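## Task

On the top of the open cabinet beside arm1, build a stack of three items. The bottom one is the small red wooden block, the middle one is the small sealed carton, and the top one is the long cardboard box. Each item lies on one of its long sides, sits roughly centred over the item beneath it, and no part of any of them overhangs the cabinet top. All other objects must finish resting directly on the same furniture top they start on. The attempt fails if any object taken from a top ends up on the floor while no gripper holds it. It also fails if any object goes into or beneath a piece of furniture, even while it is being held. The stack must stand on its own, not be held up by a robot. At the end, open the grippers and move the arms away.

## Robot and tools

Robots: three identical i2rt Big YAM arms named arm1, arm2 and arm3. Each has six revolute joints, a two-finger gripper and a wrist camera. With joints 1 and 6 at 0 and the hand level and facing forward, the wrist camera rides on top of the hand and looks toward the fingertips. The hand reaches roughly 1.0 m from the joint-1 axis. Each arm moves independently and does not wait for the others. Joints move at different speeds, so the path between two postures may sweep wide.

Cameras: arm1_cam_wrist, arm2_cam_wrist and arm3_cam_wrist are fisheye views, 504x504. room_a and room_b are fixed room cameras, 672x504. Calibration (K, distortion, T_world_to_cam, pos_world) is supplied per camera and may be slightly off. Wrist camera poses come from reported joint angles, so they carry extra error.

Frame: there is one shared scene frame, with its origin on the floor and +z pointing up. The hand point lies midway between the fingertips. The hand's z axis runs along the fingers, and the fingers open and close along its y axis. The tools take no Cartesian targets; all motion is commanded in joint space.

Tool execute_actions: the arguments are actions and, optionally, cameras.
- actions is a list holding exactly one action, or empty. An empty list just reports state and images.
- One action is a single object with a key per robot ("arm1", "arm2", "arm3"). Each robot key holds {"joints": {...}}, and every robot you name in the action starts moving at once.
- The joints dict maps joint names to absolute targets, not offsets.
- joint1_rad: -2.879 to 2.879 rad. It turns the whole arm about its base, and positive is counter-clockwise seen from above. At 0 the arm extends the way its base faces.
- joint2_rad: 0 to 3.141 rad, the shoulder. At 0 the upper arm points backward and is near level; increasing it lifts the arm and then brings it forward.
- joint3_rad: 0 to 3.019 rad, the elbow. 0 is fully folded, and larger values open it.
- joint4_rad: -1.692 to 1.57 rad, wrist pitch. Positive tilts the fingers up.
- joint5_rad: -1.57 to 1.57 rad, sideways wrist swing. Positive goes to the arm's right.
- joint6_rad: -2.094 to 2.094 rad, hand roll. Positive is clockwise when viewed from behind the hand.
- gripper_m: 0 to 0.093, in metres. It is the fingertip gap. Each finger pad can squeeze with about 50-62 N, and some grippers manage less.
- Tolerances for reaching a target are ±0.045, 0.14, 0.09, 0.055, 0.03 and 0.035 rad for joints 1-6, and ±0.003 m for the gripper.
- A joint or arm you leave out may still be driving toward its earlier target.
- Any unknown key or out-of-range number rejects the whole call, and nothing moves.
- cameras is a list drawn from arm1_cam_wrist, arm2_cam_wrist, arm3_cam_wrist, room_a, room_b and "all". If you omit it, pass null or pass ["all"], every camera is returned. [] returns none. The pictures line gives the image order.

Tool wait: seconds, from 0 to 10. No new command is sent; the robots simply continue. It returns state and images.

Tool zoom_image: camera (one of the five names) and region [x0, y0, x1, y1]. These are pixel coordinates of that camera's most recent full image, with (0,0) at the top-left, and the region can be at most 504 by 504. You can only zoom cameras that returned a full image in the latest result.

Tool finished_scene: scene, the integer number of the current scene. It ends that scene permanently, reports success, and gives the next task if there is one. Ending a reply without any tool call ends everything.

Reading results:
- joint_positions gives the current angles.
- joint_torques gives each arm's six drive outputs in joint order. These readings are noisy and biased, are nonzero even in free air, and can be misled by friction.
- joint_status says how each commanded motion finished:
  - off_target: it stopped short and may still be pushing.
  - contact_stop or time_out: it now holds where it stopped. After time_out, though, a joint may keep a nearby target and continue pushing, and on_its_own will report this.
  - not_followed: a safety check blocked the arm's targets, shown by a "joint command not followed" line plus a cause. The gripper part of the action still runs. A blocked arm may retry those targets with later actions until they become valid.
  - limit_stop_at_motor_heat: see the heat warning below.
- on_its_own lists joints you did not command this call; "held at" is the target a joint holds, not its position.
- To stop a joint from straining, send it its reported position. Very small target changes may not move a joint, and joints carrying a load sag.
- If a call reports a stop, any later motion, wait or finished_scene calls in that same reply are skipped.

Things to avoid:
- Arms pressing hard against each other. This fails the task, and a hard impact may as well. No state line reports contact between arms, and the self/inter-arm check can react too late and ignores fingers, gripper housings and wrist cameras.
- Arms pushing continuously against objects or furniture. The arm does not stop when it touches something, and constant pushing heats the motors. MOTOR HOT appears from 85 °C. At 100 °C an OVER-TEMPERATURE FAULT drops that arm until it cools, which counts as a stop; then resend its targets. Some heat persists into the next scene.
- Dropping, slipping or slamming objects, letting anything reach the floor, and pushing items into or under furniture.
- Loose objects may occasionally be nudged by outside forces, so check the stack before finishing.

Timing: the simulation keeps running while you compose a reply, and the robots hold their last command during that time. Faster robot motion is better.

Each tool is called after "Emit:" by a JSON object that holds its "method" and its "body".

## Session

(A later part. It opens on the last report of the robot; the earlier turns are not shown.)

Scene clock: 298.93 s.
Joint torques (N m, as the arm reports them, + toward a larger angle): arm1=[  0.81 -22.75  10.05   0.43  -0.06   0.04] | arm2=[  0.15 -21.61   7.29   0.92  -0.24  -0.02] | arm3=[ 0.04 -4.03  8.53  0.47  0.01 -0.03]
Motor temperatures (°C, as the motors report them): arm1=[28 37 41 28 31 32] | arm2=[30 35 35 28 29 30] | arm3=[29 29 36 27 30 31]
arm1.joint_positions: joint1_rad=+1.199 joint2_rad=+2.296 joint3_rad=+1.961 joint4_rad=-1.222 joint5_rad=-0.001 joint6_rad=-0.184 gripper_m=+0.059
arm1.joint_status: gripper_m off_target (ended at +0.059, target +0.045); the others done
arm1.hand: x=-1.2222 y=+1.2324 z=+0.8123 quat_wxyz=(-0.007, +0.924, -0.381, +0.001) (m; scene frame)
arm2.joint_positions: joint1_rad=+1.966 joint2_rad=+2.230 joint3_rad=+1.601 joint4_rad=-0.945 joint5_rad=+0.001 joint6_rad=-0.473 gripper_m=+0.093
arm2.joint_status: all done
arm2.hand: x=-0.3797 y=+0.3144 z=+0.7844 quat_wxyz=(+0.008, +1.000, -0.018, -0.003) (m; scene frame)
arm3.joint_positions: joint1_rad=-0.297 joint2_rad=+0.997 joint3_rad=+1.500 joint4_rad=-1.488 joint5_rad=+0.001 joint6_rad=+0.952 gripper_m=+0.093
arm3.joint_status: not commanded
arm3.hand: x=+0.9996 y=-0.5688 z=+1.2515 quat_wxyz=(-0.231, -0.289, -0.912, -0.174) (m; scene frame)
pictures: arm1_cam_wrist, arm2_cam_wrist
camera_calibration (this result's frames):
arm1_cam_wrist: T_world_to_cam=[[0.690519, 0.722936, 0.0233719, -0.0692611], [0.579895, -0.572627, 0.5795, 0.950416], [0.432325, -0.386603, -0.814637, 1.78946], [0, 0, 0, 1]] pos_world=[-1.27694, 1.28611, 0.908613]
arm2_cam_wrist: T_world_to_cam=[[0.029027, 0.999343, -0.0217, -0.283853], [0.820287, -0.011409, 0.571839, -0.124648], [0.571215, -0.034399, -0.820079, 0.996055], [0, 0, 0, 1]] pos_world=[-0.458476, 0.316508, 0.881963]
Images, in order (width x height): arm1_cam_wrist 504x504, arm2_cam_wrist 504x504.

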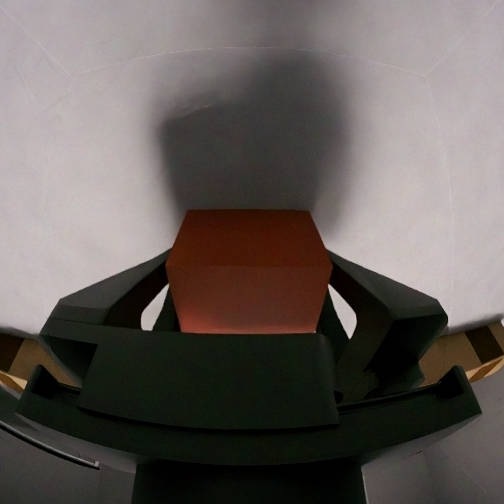

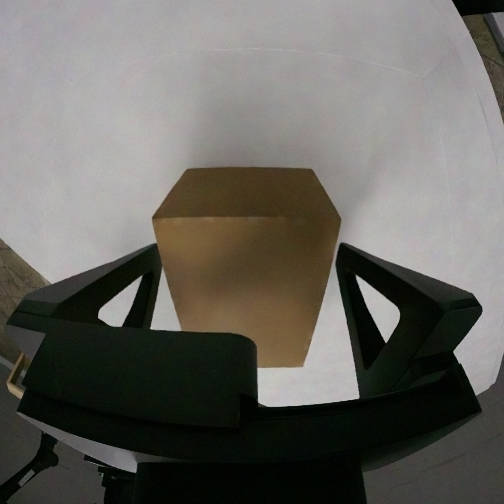

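Emit:
{"method": "execute_actions", "body": {"actions": [{"arm1": {"joints": {"joint2_rad": 2.285, "gripper_m": 0.093}}, "arm2": {"joints": {"joint2_rad": 2.05, "joint4_rad": -1.05, "gripper_m": 0.093}}}], "cameras": ["arm1_cam_wrist"]}}

Emit:
{"method": "execute_actions", "body": {"actions": [{"arm1": {"joints": {"joint2_rad": 2.08, "joint3_rad": 1.99, "joint4_rad": -1.40, "gripper_m": 0.093}}, "arm2": {"joints": {"joint1_rad": 1.0, "joint2_rad": 1.3, "joint3_rad": 1.5, "joint4_rad": -1.4, "gripper_m": 0.093}}}], "cameras": ["arm1_cam_wrist"]}}

Scene clock: 303.53 s.
Joint torques (N m, as the arm reports them, + toward a larger angle): arm1=[  0.87 -27.7   10.11   0.41  -0.06   0.04] | arm2=[  0.31 -18.43   8.3   -0.05  -0.22  -0.02] | arm3=[ 0.11 -4.29  8.41  0.79  0.02  0.02]
Motor temperatures (°C, as the motors report them): arm1=[28 37 41 28 31 32] | arm2=[30 36 35 28 29 30] | arm3=[29 29 36 27 30 31]
arm1.joint_positions: joint1_rad=+1.199 joint2_rad=+2.297 joint3_rad=+1.961 joint4_rad=-1.222 joint5_rad=-0.001 joint6_rad=-0.184 gripper_m=+0.093
arm1.joint_status: all done
arm1.hand: x=-1.2222 y=+1.2324 z=+0.8118 quat_wxyz=(-0.007, +0.924, -0.381, +0.002) (m; scene frame)
arm2.joint_positions: joint1_rad=+1.966 joint2_rad=+2.028 joint3_rad=+1.601 joint4_rad=-1.034 joint5_rad=+0.001 joint6_rad=-0.473 gripper_m=+0.093
arm2.joint_status: all done
arm2.hand: x=-0.3866 y=+0.3206 z=+0.9043 quat_wxyz=(-0.019, +0.998, -0.019, -0.053) (m; scene frame)
arm3.joint_positions: joint1_rad=-0.297 joint2_rad=+0.997 joint3_rad=+1.500 joint4_rad=-1.488 joint5_rad=+0.001 joint6_rad=+0.952 gripper_m=+0.093
arm3.joint_status: not commanded
arm3.hand: x=+0.9996 y=-0.5688 z=+1.2515 quat_wxyz=(-0.231, -0.289, -0.912, -0.174) (m; scene frame)
pictures: arm1_cam_wrist
camera_calibration (this result's frames):
arm1_cam_wrist: T_world_to_cam=[[0.690518, 0.72294, 0.0232945, -0.0691968], [0.579767, -0.572448, 0.579805, 0.950074], [0.432499, -0.386861, -0.814422, 1.7894], [0, 0, 0, 1]] pos_world=[-1.27695, 1.28614, 0.908077]
Images, in order (width x height): arm1_cam_wrist 504x504.

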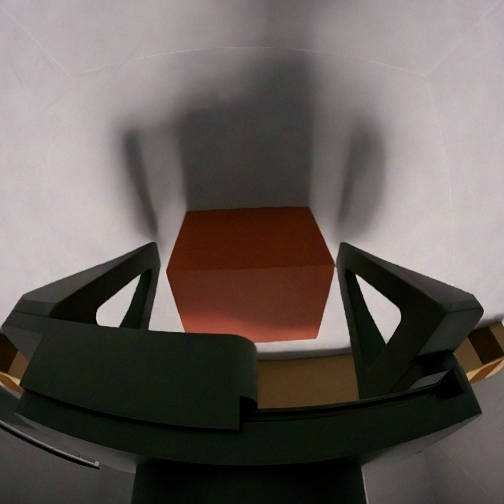

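Scene clock: 305.13 s.
Joint torques (N m, as the arm reports them, + toward a larger angle): arm1=[  0.84 -25.07  11.26  -0.06  -0.06   0.04] | arm2=[ 0.33 -9.54  9.48  0.34 -0.31 -0.03] | arm3=[ 0.07 -3.84  8.47  0.62  0.01 -0.02]
Motor temperatures (°C, as the motors report them): arm1=[28 37 41 28 31 32] | arm2=[30 35 35 28 29 30] | arm3=[29 29 36 27 30 31]
arm1.joint_positions: joint1_rad=+1.199 joint2_rad=+2.083 joint3_rad=+1.970 joint4_rad=-1.393 joint5_rad=-0.001 joint6_rad=-0.184 gripper_m=+0.093
arm1.joint_status: all done
arm1.hand: x=-1.2098 y=+1.2109 z=+0.9538 quat_wxyz=(-0.021, +0.924, -0.381, -0.020) (m; scene frame)
arm2.joint_positions: joint1_rad=+1.005 joint2_rad=+1.294 joint3_rad=+1.497 joint4_rad=-1.384 joint5_rad=+0.003 joint6_rad=-0.473 gripper_m=+0.093
arm2.joint_status: all done
arm2.hand: x=+0.1168 y=+0.4690 z=+1.2232 quat_wxyz=(-0.152, +0.862, -0.471, -0.109) (m; scene frame)
arm3.joint_positions: joint1_rad=-0.297 joint2_rad=+0.997 joint3_rad=+1.500 joint4_rad=-1.488 joint5_rad=+0.001 joint6_rad=+0.952 gripper_m=+0.093
arm3.joint_status: not commanded
arm3.hand: x=+0.9996 y=-0.5688 z=+1.2515 quat_wxyz=(-0.231, -0.289, -0.912, -0.174) (m; scene frame)
pictures: arm1_cam_wrist
camera_calibration (this result's frames):
arm1_cam_wrist: T_world_to_cam=[[0.690826, 0.722237, 0.033651, -0.0741879], [0.596413, -0.595549, 0.538157, 0.936087], [0.408718, -0.351703, -0.842173, 1.84648], [0, 0, 0, 1]] pos_world=[-1.26173, 1.26048, 1.05379]
Images, in order (width x height): arm1_cam_wrist 504x504.

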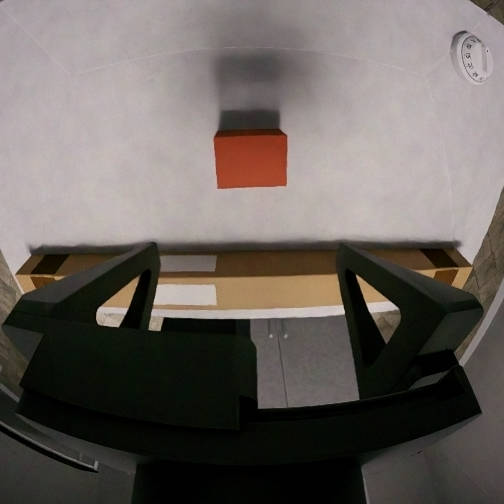

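Emit:
{"method": "execute_actions", "body": {"actions": [{"arm1": {"joints": {"joint1_rad": -1.608, "joint2_rad": 1.95, "joint3_rad": 1.60, "joint4_rad": -1.19, "joint5_rad": 0, "joint6_rad": -0.617, "gripper_m": 0.093}}, "arm2": {"joints": {"joint1_rad": 0.0, "joint2_rad": 0.9, "joint3_rad": 1.4, "joint4_rad": -1.4}}}], "cameras": ["arm1_cam_wrist"]}}

Scene clock: 318.27 s.
Joint torques (N m, as the arm reports them, + toward a larger angle): arm1=[  1.93 -24.08   8.94   0.02  -0.18  -0.14] | arm2=[ 0.08 -3.58  8.88  0.84 -0.19  0.01] | arm3=[-0.3  -4.27  8.5   0.68  0.01  0.01]
Motor temperatures (°C, as the motors report them): arm1=[28 37 41 28 31 32] | arm2=[30 34 36 28 29 30] | arm3=[29 29 36 27 30 31]
arm1.joint_positions: joint1_rad=-1.617 joint2_rad=+1.973 joint3_rad=+1.598 joint4_rad=-1.187 joint5_rad=+0.001 joint6_rad=-0.603 gripper_m=+0.093
arm1.joint_status: all done
arm1.hand: x=-0.3608 y=+0.3123 z=+0.8945 quat_wxyz=(-0.011, -0.019, -1.000, +0.002) (m; scene frame)
arm2.joint_positions: joint1_rad=+0.007 joint2_rad=+0.903 joint3_rad=+1.401 joint4_rad=-1.384 joint5_rad=+0.001 joint6_rad=-0.473 gripper_m=+0.093
arm2.joint_status: all done
arm2.hand: x=+0.4218 y=+0.2279 z=+1.3229 quat_wxyz=(-0.327, +0.513, -0.793, -0.030) (m; scene frame)
arm3.joint_positions: joint1_rad=-0.297 joint2_rad=+0.997 joint3_rad=+1.500 joint4_rad=-1.488 joint5_rad=+0.001 joint6_rad=+0.952 gripper_m=+0.093
arm3.joint_status: not commanded
arm3.hand: x=+0.9996 y=-0.5688 z=+1.2515 quat_wxyz=(-0.231, -0.289, -0.912, -0.174) (m; scene frame)
pictures: arm1_cam_wrist
camera_calibration (this result's frames):
arm1_cam_wrist: T_world_to_cam=[[-0.0184461, -0.999729, 0.0142264, 0.289581], [-0.825938, 0.0232551, 0.563281, -0.802495], [-0.563459, -0.00135975, -0.826143, 0.65898], [0, 0, 0, 1]] pos_world=[-0.286162, 0.309061, 0.992322]
Images, in order (width x height): arm1_cam_wrist 504x504.

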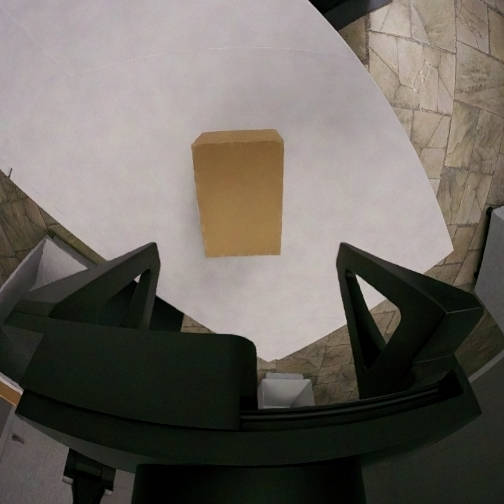

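Emit:
{"method": "execute_actions", "body": {"actions": [{"arm1": {"joints": {"joint1_rad": -1.604, "joint2_rad": 2.092, "joint3_rad": 1.497, "joint4_rad": -0.968, "joint5_rad": 0, "joint6_rad": -0.645, "gripper_m": 0.093}}}], "cameras": ["arm1_cam_wrist"]}}

Scene clock: 325.83 s.
Joint torques (N m, as the arm reports them, + toward a larger angle): arm1=[  1.37 -21.88   8.27   0.31  -0.19  -0.14] | arm2=[-0.35 -3.65  8.85  0.74 -0.22  0.01] | arm3=[-0.17 -4.51  8.27  0.61 -0.01 -0.02]
Motor temperatures (°C, as the motors report them): arm1=[28 37 41 28 31 32] | arm2=[30 34 36 28 29 30] | arm3=[29 29 36 27 30 31]
arm1.joint_positions: joint1_rad=-1.605 joint2_rad=+2.091 joint3_rad=+1.490 joint4_rad=-0.976 joint5_rad=+0.002 joint6_rad=-0.632 gripper_m=+0.093
arm1.joint_status: all done
arm1.hand: x=-0.3611 y=+0.3224 z=+0.7914 quat_wxyz=(-0.005, +0.001, -1.000, -0.002) (m; scene frame)
arm2.joint_positions: joint1_rad=+0.007 joint2_rad=+0.903 joint3_rad=+1.401 joint4_rad=-1.384 joint5_rad=+0.001 joint6_rad=-0.473 gripper_m=+0.093
arm2.joint_status: not commanded
arm2.hand: x=+0.4218 y=+0.2279 z=+1.3229 quat_wxyz=(-0.327, +0.513, -0.793, -0.030) (m; scene frame)
arm3.joint_positions: joint1_rad=-0.297 joint2_rad=+0.997 joint3_rad=+1.500 joint4_rad=-1.488 joint5_rad=+0.001 joint6_rad=+0.952 gripper_m=+0.093
arm3.joint_status: not commanded
arm3.hand: x=+0.9996 y=-0.5688 z=+1.2515 quat_wxyz=(-0.231, -0.289, -0.912, -0.174) (m; scene frame)
pictures: arm1_cam_wrist
camera_calibration (this result's frames):
arm1_cam_wrist: T_world_to_cam=[[0.0226382, -0.999724, 0.00634201, 0.322199], [-0.819166, -0.0149123, 0.573362, -0.738079], [-0.573109, -0.018175, -0.819277, 0.570114], [0, 0, 0, 1]] pos_world=[-0.285166, 0.321466, 0.888224]
Images, in order (width x height): arm1_cam_wrist 504x504.

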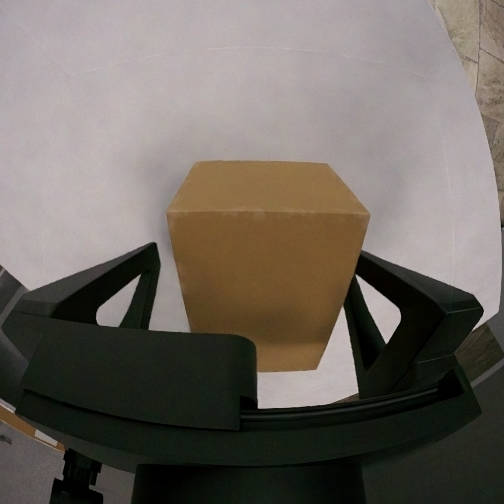

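Emit:
{"method": "execute_actions", "body": {"actions": [{"arm1": {"joints": {"gripper_m": 0.045}}}], "cameras": []}}

Emit:
{"method": "execute_actions", "body": {"actions": [{"arm1": {"joints": {"joint2_rad": 1.85, "joint3_rad": 1.62, "joint4_rad": -1.28, "gripper_m": 0.045}}}], "cameras": ["arm1_cam_wrist"]}}

Scene clock: 328.27 s.
Joint torques (N m, as the arm reports them, + toward a larger angle): arm1=[  0.79 -22.5    8.37   0.41  -0.18  -0.13] | arm2=[-0.12 -3.64  9.    0.85 -0.19  0.  ] | arm3=[ 0.28 -3.9   8.43  0.43  0.04  0.  ]
Motor temperatures (°C, as the motors report them): arm1=[28 37 41 28 31 32] | arm2=[30 34 36 28 29 30] | arm3=[29 29 36 27 30 31]
arm1.joint_positions: joint1_rad=-1.605 joint2_rad=+2.091 joint3_rad=+1.490 joint4_rad=-0.975 joint5_rad=+0.001 joint6_rad=-0.632 gripper_m=+0.059
arm1.joint_status: gripper_m off_target (ended at +0.059, target +0.045)
arm1.hand: x=-0.3608 y=+0.3223 z=+0.7914 quat_wxyz=(-0.006, +0.001, -1.000, -0.001) (m; scene frame)
arm2.joint_positions: joint1_rad=+0.007 joint2_rad=+0.903 joint3_rad=+1.401 joint4_rad=-1.384 joint5_rad=+0.001 joint6_rad=-0.473 gripper_m=+0.093
arm2.joint_status: not commanded
arm2.hand: x=+0.4218 y=+0.2279 z=+1.3229 quat_wxyz=(-0.327, +0.513, -0.793, -0.030) (m; scene frame)
arm3.joint_positions: joint1_rad=-0.297 joint2_rad=+0.997 joint3_rad=+1.500 joint4_rad=-1.488 joint5_rad=+0.001 joint6_rad=+0.952 gripper_m=+0.093
arm3.joint_status: not commanded
arm3.hand: x=+0.9996 y=-0.5688 z=+1.2515 quat_wxyz=(-0.231, -0.289, -0.912, -0.174) (m; scene frame)
pictures: none
No camera images: the call's "cameras" was empty. Leave "cameras" out to get every camera's image.

Scene clock: 329.80 s.
Joint torques (N m, as the arm reports them, + toward a larger angle): arm1=[  0.79 -22.35  10.79  -0.1   -0.18  -0.13] | arm2=[-0.14 -3.61  8.82  0.79 -0.19  0.03] | arm3=[ 0.39 -3.88  8.52  0.52  0.01  0.  ]
Motor temperatures (°C, as the motors report them): arm1=[28 37 41 28 31 32] | arm2=[30 34 36 28 29 30] | arm3=[29 29 36 27 30 31]
arm1.joint_positions: joint1_rad=-1.605 joint2_rad=+1.864 joint3_rad=+1.600 joint4_rad=-1.273 joint5_rad=+0.001 joint6_rad=-0.632 gripper_m=+0.059
arm1.joint_status: gripper_m off_target (ended at +0.059, target +0.045); the others done
arm1.hand: x=-0.3712 y=+0.3278 z=+0.9558 quat_wxyz=(-0.021, +0.001, -1.000, +0.010) (m; scene frame)
arm2.joint_positions: joint1_rad=+0.007 joint2_rad=+0.903 joint3_rad=+1.401 joint4_rad=-1.384 joint5_rad=+0.001 joint6_rad=-0.473 gripper_m=+0.093
arm2.joint_status: not commanded
arm2.hand: x=+0.4218 y=+0.2279 z=+1.3229 quat_wxyz=(-0.327, +0.513, -0.793, -0.030) (m; scene frame)
arm3.joint_positions: joint1_rad=-0.297 joint2_rad=+0.997 joint3_rad=+1.500 joint4_rad=-1.488 joint5_rad=+0.001 joint6_rad=+0.952 gripper_m=+0.093
arm3.joint_status: not commanded
arm3.hand: x=+0.9996 y=-0.5688 z=+1.2515 quat_wxyz=(-0.231, -0.289, -0.912, -0.174) (m; scene frame)
pictures: arm1_cam_wrist
camera_calibration (this result's frames):
arm1_cam_wrist: T_world_to_cam=[[0.0220143, -0.999297, 0.0303448, 0.303426], [-0.837422, -0.00185148, 0.546554, -0.826018], [-0.546114, -0.0374434, -0.836874, 0.732253], [0, 0, 0, 1]] pos_world=[-0.298512, 0.329102, 1.05506]
Images, in order (width x height): arm1_cam_wrist 504x504.

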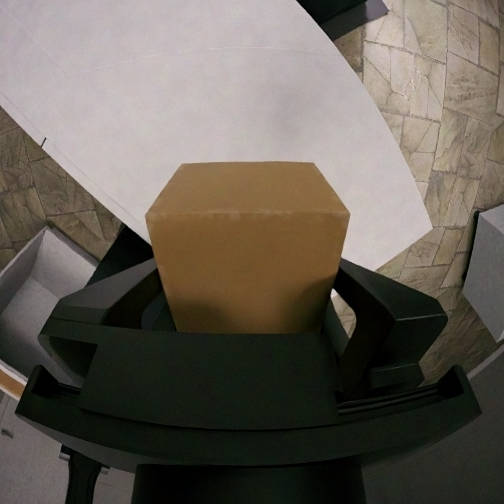

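Emit:
{"method": "execute_actions", "body": {"actions": [{"arm1": {"joints": {"joint1_rad": 1.203, "joint2_rad": 2.18, "joint3_rad": 2.155, "joint4_rad": -1.483, "joint5_rad": 0, "joint6_rad": -1.769, "gripper_m": 0.045}}}], "cameras": ["arm1_cam_wrist"]}}

Scene clock: 340.47 s.
Joint torques (N m, as the arm reports them, + toward a larger angle): arm1=[  0.13 -29.36  11.66  -0.29  -0.11  -0.15] | arm2=[ 0.07 -3.99  8.93  0.8  -0.23  0.01] | arm3=[ 0.41 -3.77  8.46  0.53 -0.01 -0.02]
Motor temperatures (°C, as the motors report them): arm1=[28 37 41 28 31 32] | arm2=[30 33 36 28 29 30] | arm3=[29 29 36 27 30 31]
arm1.joint_positions: joint1_rad=+1.197 joint2_rad=+2.215 joint3_rad=+2.128 joint4_rad=-1.476 joint5_rad=-0.001 joint6_rad=-1.755 gripper_m=+0.059
arm1.joint_status: gripper_m off_target (ended at +0.059, target +0.045); the others done
arm1.hand: x=-1.2220 y=+1.2315 z=+0.9281 quat_wxyz=(-0.001, +0.924, +0.383, +0.006) (m; scene frame)
arm2.joint_positions: joint1_rad=+0.007 joint2_rad=+0.903 joint3_rad=+1.401 joint4_rad=-1.384 joint5_rad=+0.001 joint6_rad=-0.473 gripper_m=+0.093
arm2.joint_status: not commanded
arm2.hand: x=+0.4218 y=+0.2279 z=+1.3229 quat_wxyz=(-0.327, +0.513, -0.793, -0.030) (m; scene frame)
arm3.joint_positions: joint1_rad=-0.297 joint2_rad=+0.997 joint3_rad=+1.500 joint4_rad=-1.488 joint5_rad=+0.001 joint6_rad=+0.952 gripper_m=+0.093
arm3.joint_status: not commanded
arm3.hand: x=+0.9996 y=-0.5688 z=+1.2515 quat_wxyz=(-0.231, -0.289, -0.912, -0.174) (m; scene frame)
pictures: arm1_cam_wrist
camera_calibration (this result's frames):
arm1_cam_wrist: T_world_to_cam=[[-0.721948, 0.691922, 0.00598429, -1.74317], [0.56038, 0.57958, 0.59166, -0.571364], [0.405914, 0.430501, -0.806165, 0.836927], [0, 0, 0, 1]] pos_world=[-1.27802, 1.17699, 1.02319]
Images, in order (width x height): arm1_cam_wrist 504x504.

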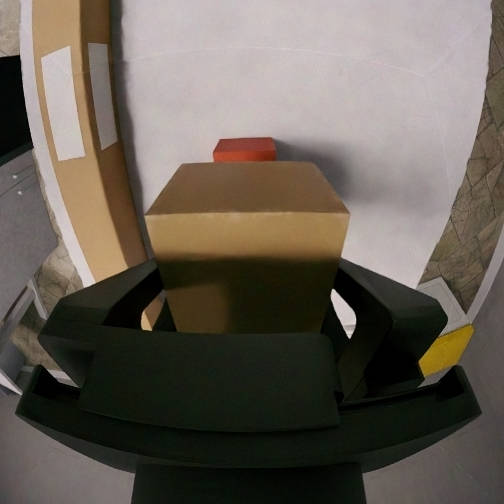

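Emit:
{"method": "execute_actions", "body": {"actions": [{"arm1": {"joints": {"joint1_rad": 1.203, "joint2_rad": 2.225, "joint3_rad": 2.022, "joint4_rad": -1.32, "gripper_m": 0.045}}}], "cameras": []}}

Scene clock: 345.53 s.
Joint torques (N m, as the arm reports them, + toward a larger angle): arm1=[  0.57 -27.7   10.11   0.36  -0.11  -0.14] | arm2=[ 0.02 -4.13  8.79  0.77 -0.22  0.03] | arm3=[ 0.16 -3.28  8.45  0.68  0.04  0.02]
Motor temperatures (°C, as the motors report them): arm1=[28 38 42 28 31 32] | arm2=[30 33 36 28 29 30] | arm3=[29 29 36 27 30 31]
arm1.joint_positions: joint1_rad=+1.197 joint2_rad=+2.243 joint3_rad=+2.008 joint4_rad=-1.328 joint5_rad=-0.001 joint6_rad=-1.756 gripper_m=+0.059
arm1.joint_status: gripper_m off_target (ended at +0.059, target +0.045); the others done
arm1.hand: x=-1.2200 y=+1.2300 z=+0.8643 quat_wxyz=(-0.001, +0.924, +0.383, +0.006) (m; scene frame)
arm2.joint_positions: joint1_rad=+0.007 joint2_rad=+0.903 joint3_rad=+1.401 joint4_rad=-1.384 joint5_rad=+0.001 joint6_rad=-0.473 gripper_m=+0.093
arm2.joint_status: not commanded
arm2.hand: x=+0.4218 y=+0.2279 z=+1.3229 quat_wxyz=(-0.327, +0.513, -0.793, -0.030) (m; scene frame)
arm3.joint_positions: joint1_rad=-0.297 joint2_rad=+0.997 joint3_rad=+1.500 joint4_rad=-1.488 joint5_rad=+0.001 joint6_rad=+0.952 gripper_m=+0.093
arm3.joint_status: not commanded
arm3.hand: x=+0.9996 y=-0.5688 z=+1.2515 quat_wxyz=(-0.231, -0.289, -0.912, -0.174) (m; scene frame)
pictures: none
No camera images: the call's "cameras" was empty. Leave "cameras" out to get every camera's image.

Emit:
{"method": "execute_actions", "body": {"actions": [{"arm1": {"joints": {"joint2_rad": 2.28, "joint4_rad": -1.308, "gripper_m": 0.045}}}], "cameras": []}}

Scene clock: 347.83 s.
Joint torques (N m, as the arm reports them, + toward a larger angle): arm1=[  0.55 -24.36  10.02   0.24  -0.08  -0.14] | arm2=[-0.02 -3.85  8.77  0.8  -0.21  0.  ] | arm3=[-0.18 -4.21  8.28  0.56  0.   -0.02]
Motor temperatures (°C, as the motors report them): arm1=[28 38 42 28 31 32] | arm2=[30 33 36 28 29 30] | arm3=[29 29 36 27 30 31]
arm1.joint_positions: joint1_rad=+1.197 joint2_rad=+2.255 joint3_rad=+2.009 joint4_rad=-1.314 joint5_rad=-0.002 joint6_rad=-1.756 gripper_m=+0.059
arm1.joint_status: gripper_m off_target (ended at +0.059, target +0.045); the others done
arm1.hand: x=-1.2216 y=+1.2322 z=+0.8571 quat_wxyz=(-0.003, +0.924, +0.383, +0.005) (m; scene frame)
arm2.joint_positions: joint1_rad=+0.007 joint2_rad=+0.903 joint3_rad=+1.401 joint4_rad=-1.384 joint5_rad=+0.001 joint6_rad=-0.473 gripper_m=+0.093
arm2.joint_status: not commanded
arm2.hand: x=+0.4218 y=+0.2279 z=+1.3229 quat_wxyz=(-0.327, +0.513, -0.793, -0.030) (m; scene frame)
arm3.joint_positions: joint1_rad=-0.297 joint2_rad=+0.997 joint3_rad=+1.500 joint4_rad=-1.488 joint5_rad=+0.001 joint6_rad=+0.952 gripper_m=+0.093
arm3.joint_status: not commanded
arm3.hand: x=+0.9996 y=-0.5688 z=+1.2515 quat_wxyz=(-0.231, -0.289, -0.912, -0.174) (m; scene frame)
pictures: none
No camera images: the call's "cameras" was empty. Leave "cameras" out to get every camera's image.

Emit:
{"method": "execute_actions", "body": {"actions": [{"arm1": {"joints": {"joint2_rad": 2.30, "gripper_m": 0.045}}}], "cameras": ["arm1_cam_wrist"]}}

Scene clock: 350.63 s.
Joint torques (N m, as the arm reports them, + toward a larger angle): arm1=[  0.6  -22.58  10.13   0.25  -0.08  -0.14] | arm2=[-0.22 -3.36  8.96  0.92 -0.18  0.05] | arm3=[ 0.09 -3.52  8.34  0.68  0.01 -0.03]
Motor temperatures (°C, as the motors report them): arm1=[28 38 42 28 31 32] | arm2=[30 33 36 28 29 30] | arm3=[29 29 36 27 30 31]
arm1.joint_positions: joint1_rad=+1.197 joint2_rad=+2.255 joint3_rad=+2.009 joint4_rad=-1.314 joint5_rad=-0.002 joint6_rad=-1.756 gripper_m=+0.059
arm1.joint_status: gripper_m off_target (ended at +0.059, target +0.045); the others done
arm1.hand: x=-1.2216 y=+1.2322 z=+0.8568 quat_wxyz=(-0.002, +0.924, +0.383, +0.005) (m; scene frame)
arm2.joint_positions: joint1_rad=+0.007 joint2_rad=+0.903 joint3_rad=+1.401 joint4_rad=-1.384 joint5_rad=+0.001 joint6_rad=-0.473 gripper_m=+0.093
arm2.joint_status: not commanded
arm2.hand: x=+0.4218 y=+0.2279 z=+1.3229 quat_wxyz=(-0.327, +0.513, -0.793, -0.030) (m; scene frame)
arm3.joint_positions: joint1_rad=-0.297 joint2_rad=+0.997 joint3_rad=+1.500 joint4_rad=-1.488 joint5_rad=+0.001 joint6_rad=+0.952 gripper_m=+0.093
arm3.joint_status: not commanded
arm3.hand: x=+0.9996 y=-0.5688 z=+1.2515 quat_wxyz=(-0.231, -0.289, -0.912, -0.174) (m; scene frame)
pictures: arm1_cam_wrist
camera_calibration (this result's frames):
arm1_cam_wrist: T_world_to_cam=[[-0.722487, 0.691319, 0.00956893, -1.7459], [0.561614, 0.57875, 0.591303, -0.527068], [0.403241, 0.432583, -0.806393, 0.773355], [0, 0, 0, 1]] pos_world=[-1.27723, 1.17747, 0.951991]
Images, in order (width x height): arm1_cam_wrist 504x504.

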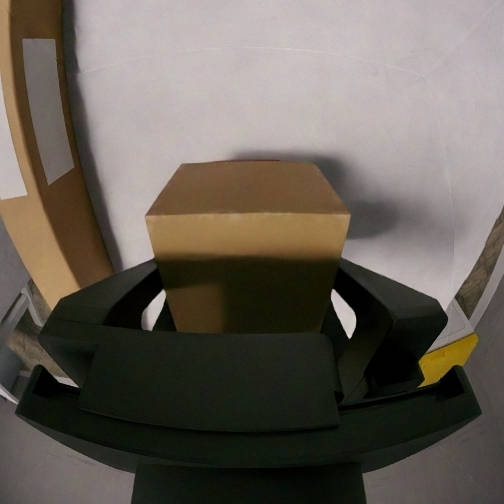

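Emit:
{"method": "execute_actions", "body": {"actions": [{"arm1": {"joints": {"joint2_rad": 2.243, "gripper_m": 0.093}}}], "cameras": []}}

Emit:
{"method": "execute_actions", "body": {"actions": [{"arm1": {"joints": {"joint2_rad": 2.12, "gripper_m": 0.093}}}], "cameras": ["arm1_cam_wrist"]}}

Scene clock: 356.23 s.
Joint torques (N m, as the arm reports them, + toward a larger angle): arm1=[  0.53 -27.98  10.12   0.25  -0.08  -0.14] | arm2=[-0.18 -3.8   8.8   0.77 -0.19  0.03] | arm3=[ 0.31 -3.82  8.42  0.59 -0.02  0.  ]
Motor temperatures (°C, as the motors report them): arm1=[28 38 41 28 31 32] | arm2=[30 33 36 28 29 30] | arm3=[29 29 36 27 30 31]
arm1.joint_positions: joint1_rad=+1.197 joint2_rad=+2.255 joint3_rad=+2.009 joint4_rad=-1.314 joint5_rad=-0.002 joint6_rad=-1.756 gripper_m=+0.093
arm1.joint_status: all done
arm1.hand: x=-1.2215 y=+1.2322 z=+0.8566 quat_wxyz=(-0.002, +0.924, +0.383, +0.006) (m; scene frame)
arm2.joint_positions: joint1_rad=+0.007 joint2_rad=+0.903 joint3_rad=+1.401 joint4_rad=-1.384 joint5_rad=+0.001 joint6_rad=-0.473 gripper_m=+0.093
arm2.joint_status: not commanded
arm2.hand: x=+0.4218 y=+0.2279 z=+1.3229 quat_wxyz=(-0.327, +0.513, -0.793, -0.030) (m; scene frame)
arm3.joint_positions: joint1_rad=-0.297 joint2_rad=+0.997 joint3_rad=+1.500 joint4_rad=-1.488 joint5_rad=+0.001 joint6_rad=+0.952 gripper_m=+0.093
arm3.joint_status: not commanded
arm3.hand: x=+0.9996 y=-0.5688 z=+1.2515 quat_wxyz=(-0.231, -0.289, -0.912, -0.174) (m; scene frame)
pictures: none
No camera images: the call's "cameras" was empty. Leave "cameras" out to get every camera's image.

Scene clock: 357.47 s.
Joint torques (N m, as the arm reports them, + toward a larger angle): arm1=[  0.55 -24.78  10.84   0.51  -0.08  -0.12] | arm2=[ 0.43 -3.74  8.87  0.78 -0.22  0.  ] | arm3=[ 0.36 -4.05  8.54  0.62 -0.01  0.  ]
Motor temperatures (°C, as the motors report them): arm1=[28 38 41 28 31 32] | arm2=[30 33 36 28 29 30] | arm3=[29 29 36 27 30 31]
arm1.joint_positions: joint1_rad=+1.197 joint2_rad=+2.113 joint3_rad=+2.007 joint4_rad=-1.314 joint5_rad=-0.002 joint6_rad=-1.756 gripper_m=+0.093
arm1.joint_status: all done
arm1.hand: x=-1.2260 y=+1.2365 z=+0.9507 quat_wxyz=(-0.071, +0.921, +0.383, -0.009) (m; scene frame)
arm2.joint_positions: joint1_rad=+0.007 joint2_rad=+0.903 joint3_rad=+1.401 joint4_rad=-1.384 joint5_rad=+0.001 joint6_rad=-0.473 gripper_m=+0.093
arm2.joint_status: not commanded
arm2.hand: x=+0.4218 y=+0.2279 z=+1.3229 quat_wxyz=(-0.327, +0.513, -0.793, -0.030) (m; scene frame)
arm3.joint_positions: joint1_rad=-0.297 joint2_rad=+0.997 joint3_rad=+1.500 joint4_rad=-1.488 joint5_rad=+0.001 joint6_rad=+0.952 gripper_m=+0.093
arm3.joint_status: not commanded
arm3.hand: x=+0.9996 y=-0.5688 z=+1.2515 quat_wxyz=(-0.231, -0.289, -0.912, -0.174) (m; scene frame)
pictures: arm1_cam_wrist
camera_calibration (this result's frames):
arm1_cam_wrist: T_world_to_cam=[[-0.717696, 0.680967, 0.145592, -1.86365], [0.607858, 0.510636, 0.608078, -0.45756], [0.339737, 0.524914, -0.780413, 0.632243], [0, 0, 0, 1]] pos_world=[-1.2742, 1.17086, 1.04297]
Images, in order (width x height): arm1_cam_wrist 504x504.

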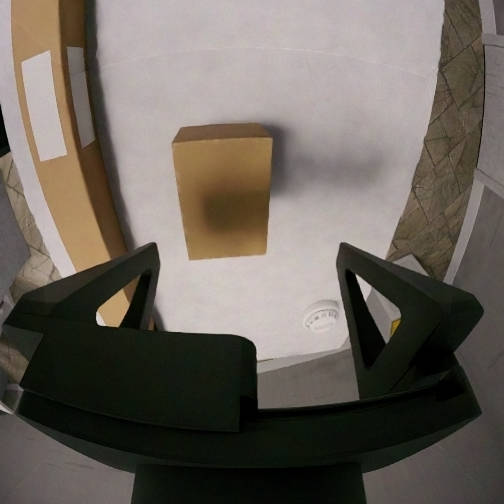

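Emit:
{"method": "execute_actions", "body": {"actions": [{"arm1": {"joints": {"joint1_rad": 1.147, "joint2_rad": 1.83, "joint3_rad": 1.505, "joint4_rad": -1.215, "joint5_rad": 0, "joint6_rad": -1.825, "gripper_m": 0.082}}}], "cameras": ["arm1_cam_wrist"]}}

Scene clock: 366.20 s.
Joint torques (N m, as the arm reports them, + toward a larger angle): arm1=[  0.52 -21.39   9.5    0.3   -0.11  -0.14] | arm2=[ 0.03 -3.72  8.89  0.91 -0.19  0.01] | arm3=[ 0.35 -4.06  8.5   0.69  0.01  0.01]
Motor temperatures (°C, as the motors report them): arm1=[28 38 42 28 31 32] | arm2=[30 33 36 28 29 30] | arm3=[29 29 36 27 30 31]
arm1.joint_positions: joint1_rad=+1.143 joint2_rad=+1.839 joint3_rad=+1.496 joint4_rad=-1.222 joint5_rad=-0.002 joint6_rad=-1.812 gripper_m=+0.082
arm1.joint_status: all done
arm1.hand: x=-1.1190 y=+1.1344 z=+0.9195 quat_wxyz=(+0.000, +0.923, +0.384, +0.007) (m; scene frame)
arm2.joint_positions: joint1_rad=+0.007 joint2_rad=+0.903 joint3_rad=+1.401 joint4_rad=-1.384 joint5_rad=+0.001 joint6_rad=-0.473 gripper_m=+0.093
arm2.joint_status: not commanded
arm2.hand: x=+0.4218 y=+0.2279 z=+1.3229 quat_wxyz=(-0.327, +0.513, -0.793, -0.030) (m; scene frame)
arm3.joint_positions: joint1_rad=-0.297 joint2_rad=+0.997 joint3_rad=+1.500 joint4_rad=-1.488 joint5_rad=+0.001 joint6_rad=+0.952 gripper_m=+0.093
arm3.joint_status: not commanded
arm3.hand: x=+0.9996 y=-0.5688 z=+1.2515 quat_wxyz=(-0.231, -0.289, -0.912, -0.174) (m; scene frame)
pictures: arm1_cam_wrist
camera_calibration (this result's frames):
arm1_cam_wrist: T_world_to_cam=[[-0.723248, 0.69058, 0.0034484, -1.59919], [0.558472, 0.581938, 0.591148, -0.572123], [0.406229, 0.429473, -0.806555, 0.831842], [0, 0, 0, 1]] pos_world=[-1.17502, 1.08006, 1.01465]
Images, in order (width x height): arm1_cam_wrist 504x504.

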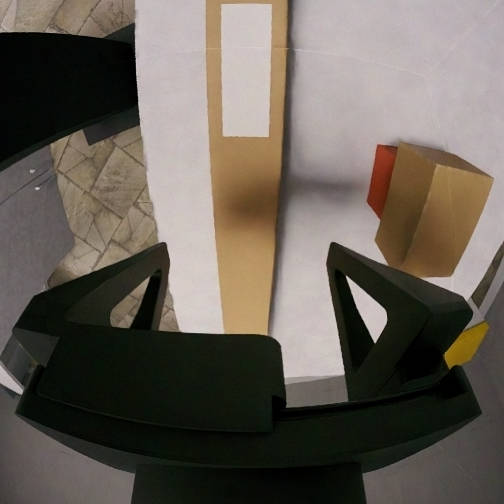

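Emit:
{"method": "execute_actions", "body": {"actions": [{"arm1": {"joints": {"joint1_rad": 1.15, "joint2_rad": 1.975, "joint3_rad": 1.39, "joint4_rad": -0.955, "joint5_rad": 0, "joint6_rad": -1.825, "gripper_m": 0.082}}}], "cameras": ["arm1_cam_wrist"]}}

Scene clock: 378.73 s.
Joint torques (N m, as the arm reports them, + toward a larger angle): arm1=[  0.83 -20.54   8.33   0.4   -0.1   -0.13] | arm2=[ 0.33 -3.83  8.89  0.88 -0.19  0.04] | arm3=[ 0.17 -4.15  8.47  0.54  0.02  0.02]
Motor temperatures (°C, as the motors report them): arm1=[28 37 41 28 31 32] | arm2=[30 33 36 28 29 30] | arm3=[29 29 36 27 30 31]
arm1.joint_positions: joint1_rad=+1.143 joint2_rad=+1.970 joint3_rad=+1.383 joint4_rad=-0.963 joint5_rad=-0.002 joint6_rad=-1.813 gripper_m=+0.082
arm1.joint_status: all done
arm1.hand: x=-1.1207 y=+1.1397 z=+0.8120 quat_wxyz=(-0.008, +0.923, +0.385, +0.005) (m; scene frame)
arm2.joint_positions: joint1_rad=+0.007 joint2_rad=+0.903 joint3_rad=+1.401 joint4_rad=-1.384 joint5_rad=+0.001 joint6_rad=-0.473 gripper_m=+0.093
arm2.joint_status: not commanded
arm2.hand: x=+0.4218 y=+0.2279 z=+1.3229 quat_wxyz=(-0.327, +0.513, -0.793, -0.030) (m; scene frame)
arm3.joint_positions: joint1_rad=-0.297 joint2_rad=+0.997 joint3_rad=+1.500 joint4_rad=-1.488 joint5_rad=+0.001 joint6_rad=+0.952 gripper_m=+0.093
arm3.joint_status: not commanded
arm3.hand: x=+0.9996 y=-0.5688 z=+1.2515 quat_wxyz=(-0.231, -0.289, -0.912, -0.174) (m; scene frame)
pictures: arm1_cam_wrist
camera_calibration (this result's frames):
arm1_cam_wrist: T_world_to_cam=[[-0.724367, 0.689155, 0.0189015, -1.61585], [0.562392, 0.574825, 0.594383, -0.500863], [0.398757, 0.441182, -0.80396, 0.719714], [0, 0, 0, 1]] pos_world=[-1.17578, 1.08396, 0.906867]
Images, in order (width x height): arm1_cam_wrist 504x504.

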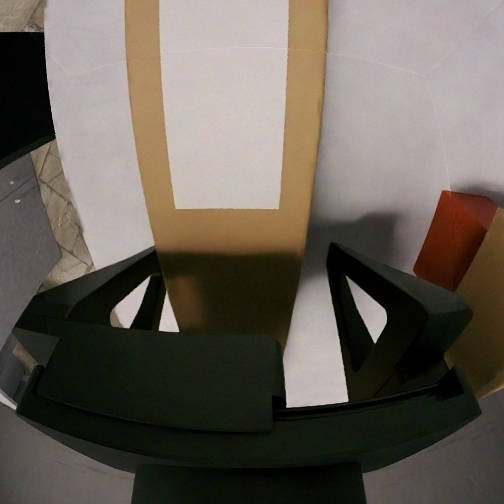

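Emit:
{"method": "execute_actions", "body": {"actions": [{"arm1": {"joints": {"joint1_rad": 1.162, "joint2_rad": 2.0, "joint3_rad": 1.385, "joint4_rad": -0.978, "gripper_m": 0.082}}}], "cameras": ["arm1_cam_wrist"]}}

Scene clock: 382.83 s.
Joint torques (N m, as the arm reports them, + toward a larger angle): arm1=[  0.89 -20.76   7.56  -0.4   -0.1   -0.12] | arm2=[ 0.19 -4.13  8.91  0.9  -0.22  0.02] | arm3=[ 0.69 -3.95  8.42  0.48  0.01  0.  ]
Motor temperatures (°C, as the motors report them): arm1=[28 37 41 28 31 32] | arm2=[30 33 36 28 29 30] | arm3=[29 29 36 27 30 31]
arm1.joint_positions: joint1_rad=+1.152 joint2_rad=+1.992 joint3_rad=+1.383 joint4_rad=-0.971 joint5_rad=-0.001 joint6_rad=-1.813 gripper_m=+0.082
arm1.joint_status: all done
arm1.hand: x=-1.1218 y=+1.1328 z=+0.8002 quat_wxyz=(+0.008, +0.921, +0.389, +0.008) (m; scene frame)
arm2.joint_positions: joint1_rad=+0.007 joint2_rad=+0.903 joint3_rad=+1.401 joint4_rad=-1.384 joint5_rad=+0.001 joint6_rad=-0.473 gripper_m=+0.093
arm2.joint_status: not commanded
arm2.hand: x=+0.4218 y=+0.2279 z=+1.3229 quat_wxyz=(-0.327, +0.513, -0.793, -0.030) (m; scene frame)
arm3.joint_positions: joint1_rad=-0.297 joint2_rad=+0.997 joint3_rad=+1.500 joint4_rad=-1.488 joint5_rad=+0.001 joint6_rad=+0.952 gripper_m=+0.093
arm3.joint_status: not commanded
arm3.hand: x=+0.9996 y=-0.5688 z=+1.2515 quat_wxyz=(-0.231, -0.289, -0.912, -0.174) (m; scene frame)
pictures: arm1_cam_wrist
camera_calibration (this result's frames):
arm1_cam_wrist: T_world_to_cam=[[-0.730152, 0.683198, -0.0108714, -1.58762], [0.547661, 0.594666, 0.588591, -0.523665], [0.408589, 0.423807, -0.808358, 0.747953], [0, 0, 0, 1]] pos_world=[-1.17802, 1.07907, 0.895578]
Images, in order (width x height): arm1_cam_wrist 504x504.

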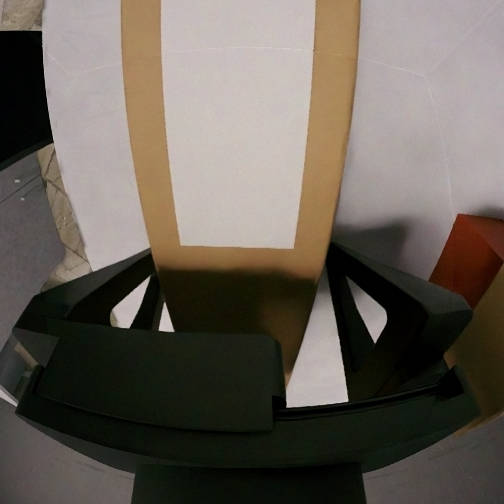

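Emit:
{"method": "execute_actions", "body": {"actions": [{"arm1": {"joints": {"joint2_rad": 1.99, "gripper_m": 0.035}}}], "cameras": []}}

Emit:
{"method": "execute_actions", "body": {"actions": [{"arm1": {"joints": {"joint2_rad": 1.72, "joint3_rad": 1.56, "joint4_rad": -1.37, "gripper_m": 0.035}}}], "cameras": ["arm1_cam_wrist"]}}

Scene clock: 386.07 s.
Joint torques (N m, as the arm reports them, + toward a larger angle): arm1=[  1.01 -20.87   7.68  -0.29  -0.12  -0.12] | arm2=[ 0.03 -3.32  8.86  0.85 -0.21  0.01] | arm3=[ 0.12 -3.51  8.41  0.73  0.01  0.  ]
Motor temperatures (°C, as the motors report them): arm1=[28 37 41 28 31 32] | arm2=[30 33 36 28 29 30] | arm3=[29 29 36 27 30 31]
arm1.joint_positions: joint1_rad=+1.152 joint2_rad=+1.992 joint3_rad=+1.383 joint4_rad=-0.972 joint5_rad=-0.001 joint6_rad=-1.813 gripper_m=+0.049
arm1.joint_status: gripper_m off_target (ended at +0.049, target +0.035); the others done
arm1.hand: x=-1.1217 y=+1.1328 z=+0.8002 quat_wxyz=(+0.008, +0.921, +0.389, +0.008) (m; scene frame)
arm2.joint_positions: joint1_rad=+0.007 joint2_rad=+0.903 joint3_rad=+1.401 joint4_rad=-1.384 joint5_rad=+0.001 joint6_rad=-0.473 gripper_m=+0.093
arm2.joint_status: not commanded
arm2.hand: x=+0.4218 y=+0.2279 z=+1.3229 quat_wxyz=(-0.327, +0.513, -0.793, -0.030) (m; scene frame)
arm3.joint_positions: joint1_rad=-0.297 joint2_rad=+0.997 joint3_rad=+1.500 joint4_rad=-1.488 joint5_rad=+0.001 joint6_rad=+0.952 gripper_m=+0.093
arm3.joint_status: not commanded
arm3.hand: x=+0.9996 y=-0.5688 z=+1.2515 quat_wxyz=(-0.231, -0.289, -0.912, -0.174) (m; scene frame)
pictures: none
No camera images: the call's "cameras" was empty. Leave "cameras" out to get every camera's image.

Scene clock: 387.57 s.
Joint torques (N m, as the arm reports them, + toward a larger angle): arm1=[  1.04 -20.3   10.37  -0.24  -0.14  -0.12] | arm2=[ 0.34 -3.64  8.88  0.8  -0.2   0.01] | arm3=[ 0.5  -4.23  8.41  0.54  0.02  0.01]
Motor temperatures (°C, as the motors report them): arm1=[28 37 41 28 31 32] | arm2=[30 33 36 28 29 30] | arm3=[29 29 36 27 30 31]
arm1.joint_positions: joint1_rad=+1.152 joint2_rad=+1.735 joint3_rad=+1.546 joint4_rad=-1.364 joint5_rad=+0.000 joint6_rad=-1.813 gripper_m=+0.049
arm1.joint_status: gripper_m off_target (ended at +0.049, target +0.035); the others done
arm1.hand: x=-1.1147 y=+1.1164 z=+0.9920 quat_wxyz=(-0.006, +0.921, +0.389, +0.006) (m; scene frame)
arm2.joint_positions: joint1_rad=+0.007 joint2_rad=+0.903 joint3_rad=+1.401 joint4_rad=-1.384 joint5_rad=+0.001 joint6_rad=-0.473 gripper_m=+0.093
arm2.joint_status: not commanded
arm2.hand: x=+0.4218 y=+0.2279 z=+1.3229 quat_wxyz=(-0.327, +0.513, -0.793, -0.030) (m; scene frame)
arm3.joint_positions: joint1_rad=-0.297 joint2_rad=+0.997 joint3_rad=+1.500 joint4_rad=-1.488 joint5_rad=+0.001 joint6_rad=+0.952 gripper_m=+0.093
arm3.joint_status: not commanded
arm3.hand: x=+0.9996 y=-0.5688 z=+1.2515 quat_wxyz=(-0.231, -0.289, -0.912, -0.174) (m; scene frame)
pictures: arm1_cam_wrist
camera_calibration (this result's frames):
arm1_cam_wrist: T_world_to_cam=[[-0.730652, 0.682556, 0.016284, -1.59588], [0.555828, 0.580805, 0.594744, -0.612162], [0.396488, 0.443602, -0.80375, 0.866939], [0, 0, 0, 1]] pos_world=[-1.16951, 1.06025, 1.08687]
Images, in order (width x height): arm1_cam_wrist 504x504.

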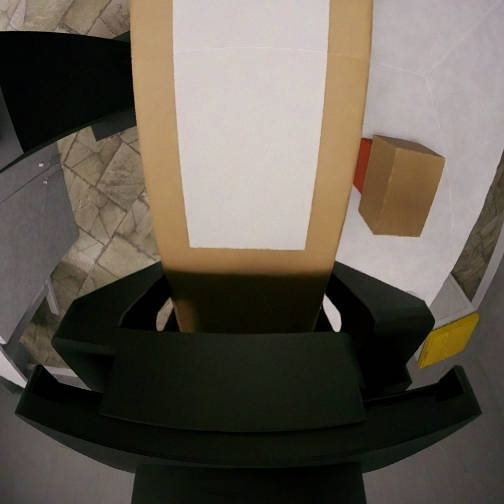

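Emit:
{"method": "execute_actions", "body": {"actions": [{"arm1": {"joints": {"joint1_rad": 1.203, "joint2_rad": 1.98, "joint3_rad": 2.105, "joint4_rad": -1.412, "joint5_rad": 0, "joint6_rad": -1.745, "gripper_m": 0.035}}}], "cameras": []}}

Emit:
{"method": "execute_actions", "body": {"actions": [{"arm1": {"joints": {"joint2_rad": 2.18, "gripper_m": 0.035}}}], "cameras": ["arm1_cam_wrist"]}}

Scene clock: 401.70 s.
Joint torques (N m, as the arm reports them, + toward a larger angle): arm1=[  0.4  -23.57  13.44   0.42  -0.13   0.15] | arm2=[-0.32 -3.98  9.02  0.75 -0.16  0.02] | arm3=[-0.37 -3.8   8.27  0.71  0.03 -0.01]
Motor temperatures (°C, as the motors report them): arm1=[28 37 41 28 31 32] | arm2=[30 33 36 28 29 30] | arm3=[29 29 36 27 30 31]
arm1.joint_positions: joint1_rad=+1.204 joint2_rad=+1.980 joint3_rad=+2.064 joint4_rad=-1.410 joint5_rad=+0.000 joint6_rad=-1.759 gripper_m=+0.049
arm1.joint_status: gripper_m off_target (ended at +0.049, target +0.035); the others done
arm1.hand: x=-1.2215 y=+1.2199 z=+1.0591 quat_wxyz=(-0.117, +0.915, +0.386, -0.018) (m; scene frame)
arm2.joint_positions: joint1_rad=+0.007 joint2_rad=+0.903 joint3_rad=+1.401 joint4_rad=-1.384 joint5_rad=+0.001 joint6_rad=-0.473 gripper_m=+0.093
arm2.joint_status: not commanded
arm2.hand: x=+0.4218 y=+0.2279 z=+1.3229 quat_wxyz=(-0.327, +0.513, -0.793, -0.030) (m; scene frame)
arm3.joint_positions: joint1_rad=-0.297 joint2_rad=+0.997 joint3_rad=+1.500 joint4_rad=-1.488 joint5_rad=+0.001 joint6_rad=+0.952 gripper_m=+0.093
arm3.joint_status: not commanded
arm3.hand: x=+0.9996 y=-0.5688 z=+1.2515 quat_wxyz=(-0.231, -0.289, -0.912, -0.174) (m; scene frame)
pictures: none
No camera images: the call's "cameras" was empty. Leave "cameras" out to get every camera's image.

Scene clock: 402.93 s.
Joint torques (N m, as the arm reports them, + toward a larger angle): arm1=[ -0.15 -27.85  11.64   0.    -0.16   0.11] | arm2=[-0.09 -3.84  8.99  0.82 -0.22  0.03] | arm3=[ 0.01 -4.25  8.35  0.49  0.   -0.02]
Motor temperatures (°C, as the motors report them): arm1=[28 37 41 28 31 32] | arm2=[30 33 36 28 29 30] | arm3=[29 29 36 27 30 31]
arm1.joint_positions: joint1_rad=+1.204 joint2_rad=+2.197 joint3_rad=+2.079 joint4_rad=-1.410 joint5_rad=+0.000 joint6_rad=-1.757 gripper_m=+0.049
arm1.joint_status: gripper_m off_target (ended at +0.049, target +0.035); the others done
arm1.hand: x=-1.2268 y=+1.2311 z=+0.9213 quat_wxyz=(-0.018, +0.922, +0.387, +0.003) (m; scene frame)
arm2.joint_positions: joint1_rad=+0.007 joint2_rad=+0.903 joint3_rad=+1.401 joint4_rad=-1.384 joint5_rad=+0.001 joint6_rad=-0.473 gripper_m=+0.093
arm2.joint_status: not commanded
arm2.hand: x=+0.4218 y=+0.2279 z=+1.3229 quat_wxyz=(-0.327, +0.513, -0.793, -0.030) (m; scene frame)
arm3.joint_positions: joint1_rad=-0.297 joint2_rad=+0.997 joint3_rad=+1.500 joint4_rad=-1.488 joint5_rad=+0.001 joint6_rad=+0.952 gripper_m=+0.093
arm3.joint_status: not commanded
arm3.hand: x=+0.9996 y=-0.5688 z=+1.2515 quat_wxyz=(-0.231, -0.289, -0.912, -0.174) (m; scene frame)
pictures: arm1_cam_wrist
camera_calibration (this result's frames):
arm1_cam_wrist: T_world_to_cam=[[-0.727888, 0.684577, 0.0391499, -1.77512], [0.565927, 0.567531, 0.598026, -0.548736], [0.387176, 0.457452, -0.80052, 0.772192], [0, 0, 0, 1]] pos_world=[-1.28052, 1.17339, 1.01581]
Images, in order (width x height): arm1_cam_wrist 504x504.

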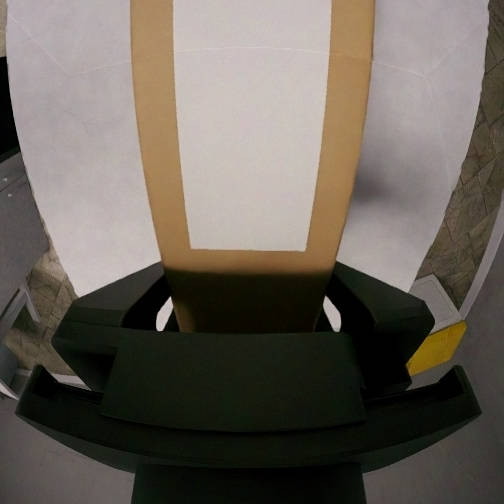

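Emit:
{"method": "execute_actions", "body": {"actions": [{"arm1": {"joints": {"joint1_rad": 1.19, "joint2_rad": 2.225, "gripper_m": 0.035}}}], "cameras": []}}

Scene clock: 406.80 s.
Joint torques (N m, as the arm reports them, + toward a larger angle): arm1=[ -0.98 -26.14  11.48  -0.04  -0.16   0.11] | arm2=[-0.08 -4.08  8.79  0.93 -0.21  0.  ] | arm3=[ 0.29 -3.62  8.46  0.59 -0.03  0.  ]
Motor temperatures (°C, as the motors report them): arm1=[28 38 42 28 31 32] | arm2=[30 33 36 28 29 30] | arm3=[29 29 36 27 30 31]
arm1.joint_positions: joint1_rad=+1.202 joint2_rad=+2.226 joint3_rad=+2.079 joint4_rad=-1.410 joint5_rad=+0.000 joint6_rad=-1.757 gripper_m=+0.049
arm1.joint_status: gripper_m off_target (ended at +0.049, target +0.035); the others done
arm1.hand: x=-1.2251 y=+1.2310 z=+0.9025 quat_wxyz=(-0.004, +0.922, +0.386, +0.006) (m; scene frame)
arm2.joint_positions: joint1_rad=+0.007 joint2_rad=+0.903 joint3_rad=+1.401 joint4_rad=-1.384 joint5_rad=+0.001 joint6_rad=-0.473 gripper_m=+0.093
arm2.joint_status: not commanded
arm2.hand: x=+0.4218 y=+0.2279 z=+1.3229 quat_wxyz=(-0.327, +0.513, -0.793, -0.030) (m; scene frame)
arm3.joint_positions: joint1_rad=-0.297 joint2_rad=+0.997 joint3_rad=+1.500 joint4_rad=-1.488 joint5_rad=+0.001 joint6_rad=+0.952 gripper_m=+0.093
arm3.joint_status: not commanded
arm3.hand: x=+0.9996 y=-0.5688 z=+1.2515 quat_wxyz=(-0.231, -0.289, -0.912, -0.174) (m; scene frame)
pictures: none
No camera images: the call's "cameras" was empty. Leave "cameras" out to get every camera's image.

Emit:
{"method": "execute_actions", "body": {"actions": [{"arm1": {"joints": {"joint1_rad": 1.198, "joint2_rad": 2.262, "gripper_m": 0.035}}}], "cameras": ["arm1_cam_wrist", "room_b"]}}

Scene clock: 408.97 s.
Joint torques (N m, as the arm reports them, + toward a larger angle): arm1=[ -0.26 -23.94  11.38  -0.04  -0.15   0.11] | arm2=[ 0.09 -3.65  8.87  0.85 -0.2   0.02] | arm3=[ 0.27 -4.06  8.4   0.59  0.02 -0.04]
Motor temperatures (°C, as the motors report them): arm1=[28 38 42 28 31 32] | arm2=[30 33 36 28 29 30] | arm3=[29 29 36 27 30 31]
arm1.joint_positions: joint1_rad=+1.202 joint2_rad=+2.233 joint3_rad=+2.080 joint4_rad=-1.411 joint5_rad=+0.000 joint6_rad=-1.757 gripper_m=+0.049
arm1.joint_status: gripper_m off_target (ended at +0.049, target +0.035); the others done
arm1.hand: x=-1.2250 y=+1.2309 z=+0.8981 quat_wxyz=(-0.001, +0.922, +0.386, +0.007) (m; scene frame)
arm2.joint_positions: joint1_rad=+0.007 joint2_rad=+0.903 joint3_rad=+1.401 joint4_rad=-1.384 joint5_rad=+0.001 joint6_rad=-0.473 gripper_m=+0.093
arm2.joint_status: not commanded
arm2.hand: x=+0.4218 y=+0.2279 z=+1.3229 quat_wxyz=(-0.327, +0.513, -0.793, -0.030) (m; scene frame)
arm3.joint_positions: joint1_rad=-0.297 joint2_rad=+0.997 joint3_rad=+1.500 joint4_rad=-1.488 joint5_rad=+0.001 joint6_rad=+0.952 gripper_m=+0.093
arm3.joint_status: not commanded
arm3.hand: x=+0.9996 y=-0.5688 z=+1.2515 quat_wxyz=(-0.231, -0.289, -0.912, -0.174) (m; scene frame)
pictures: arm1_cam_wrist, room_b
camera_calibration (this result's frames):
arm1_cam_wrist: T_world_to_cam=[[-0.726947, 0.686673, 0.0052882, -1.74378], [0.55547, 0.583486, 0.592451, -0.56318], [0.403735, 0.433618, -0.805589, 0.807249], [0, 0, 0, 1]] pos_world=[-1.28072, 1.17597, 0.993189]
Images, in order (width x height): arm1_cam_wrist 504x504, room_b 672x504.

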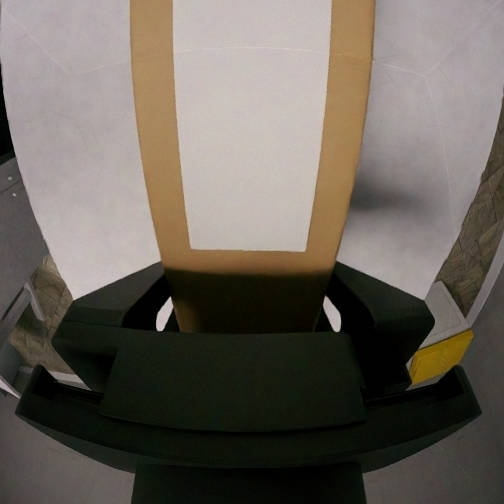

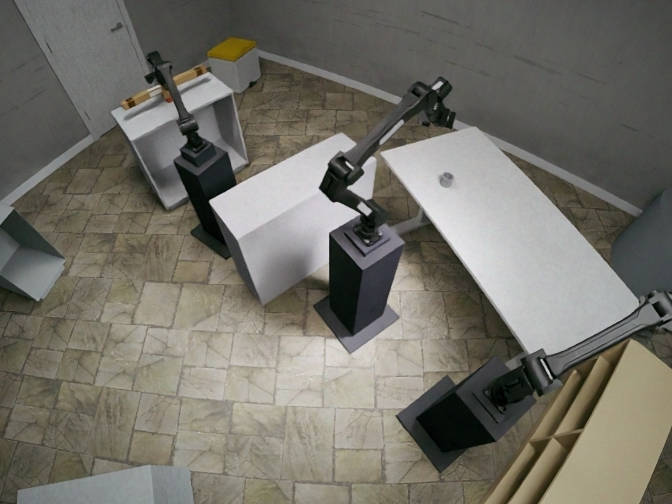

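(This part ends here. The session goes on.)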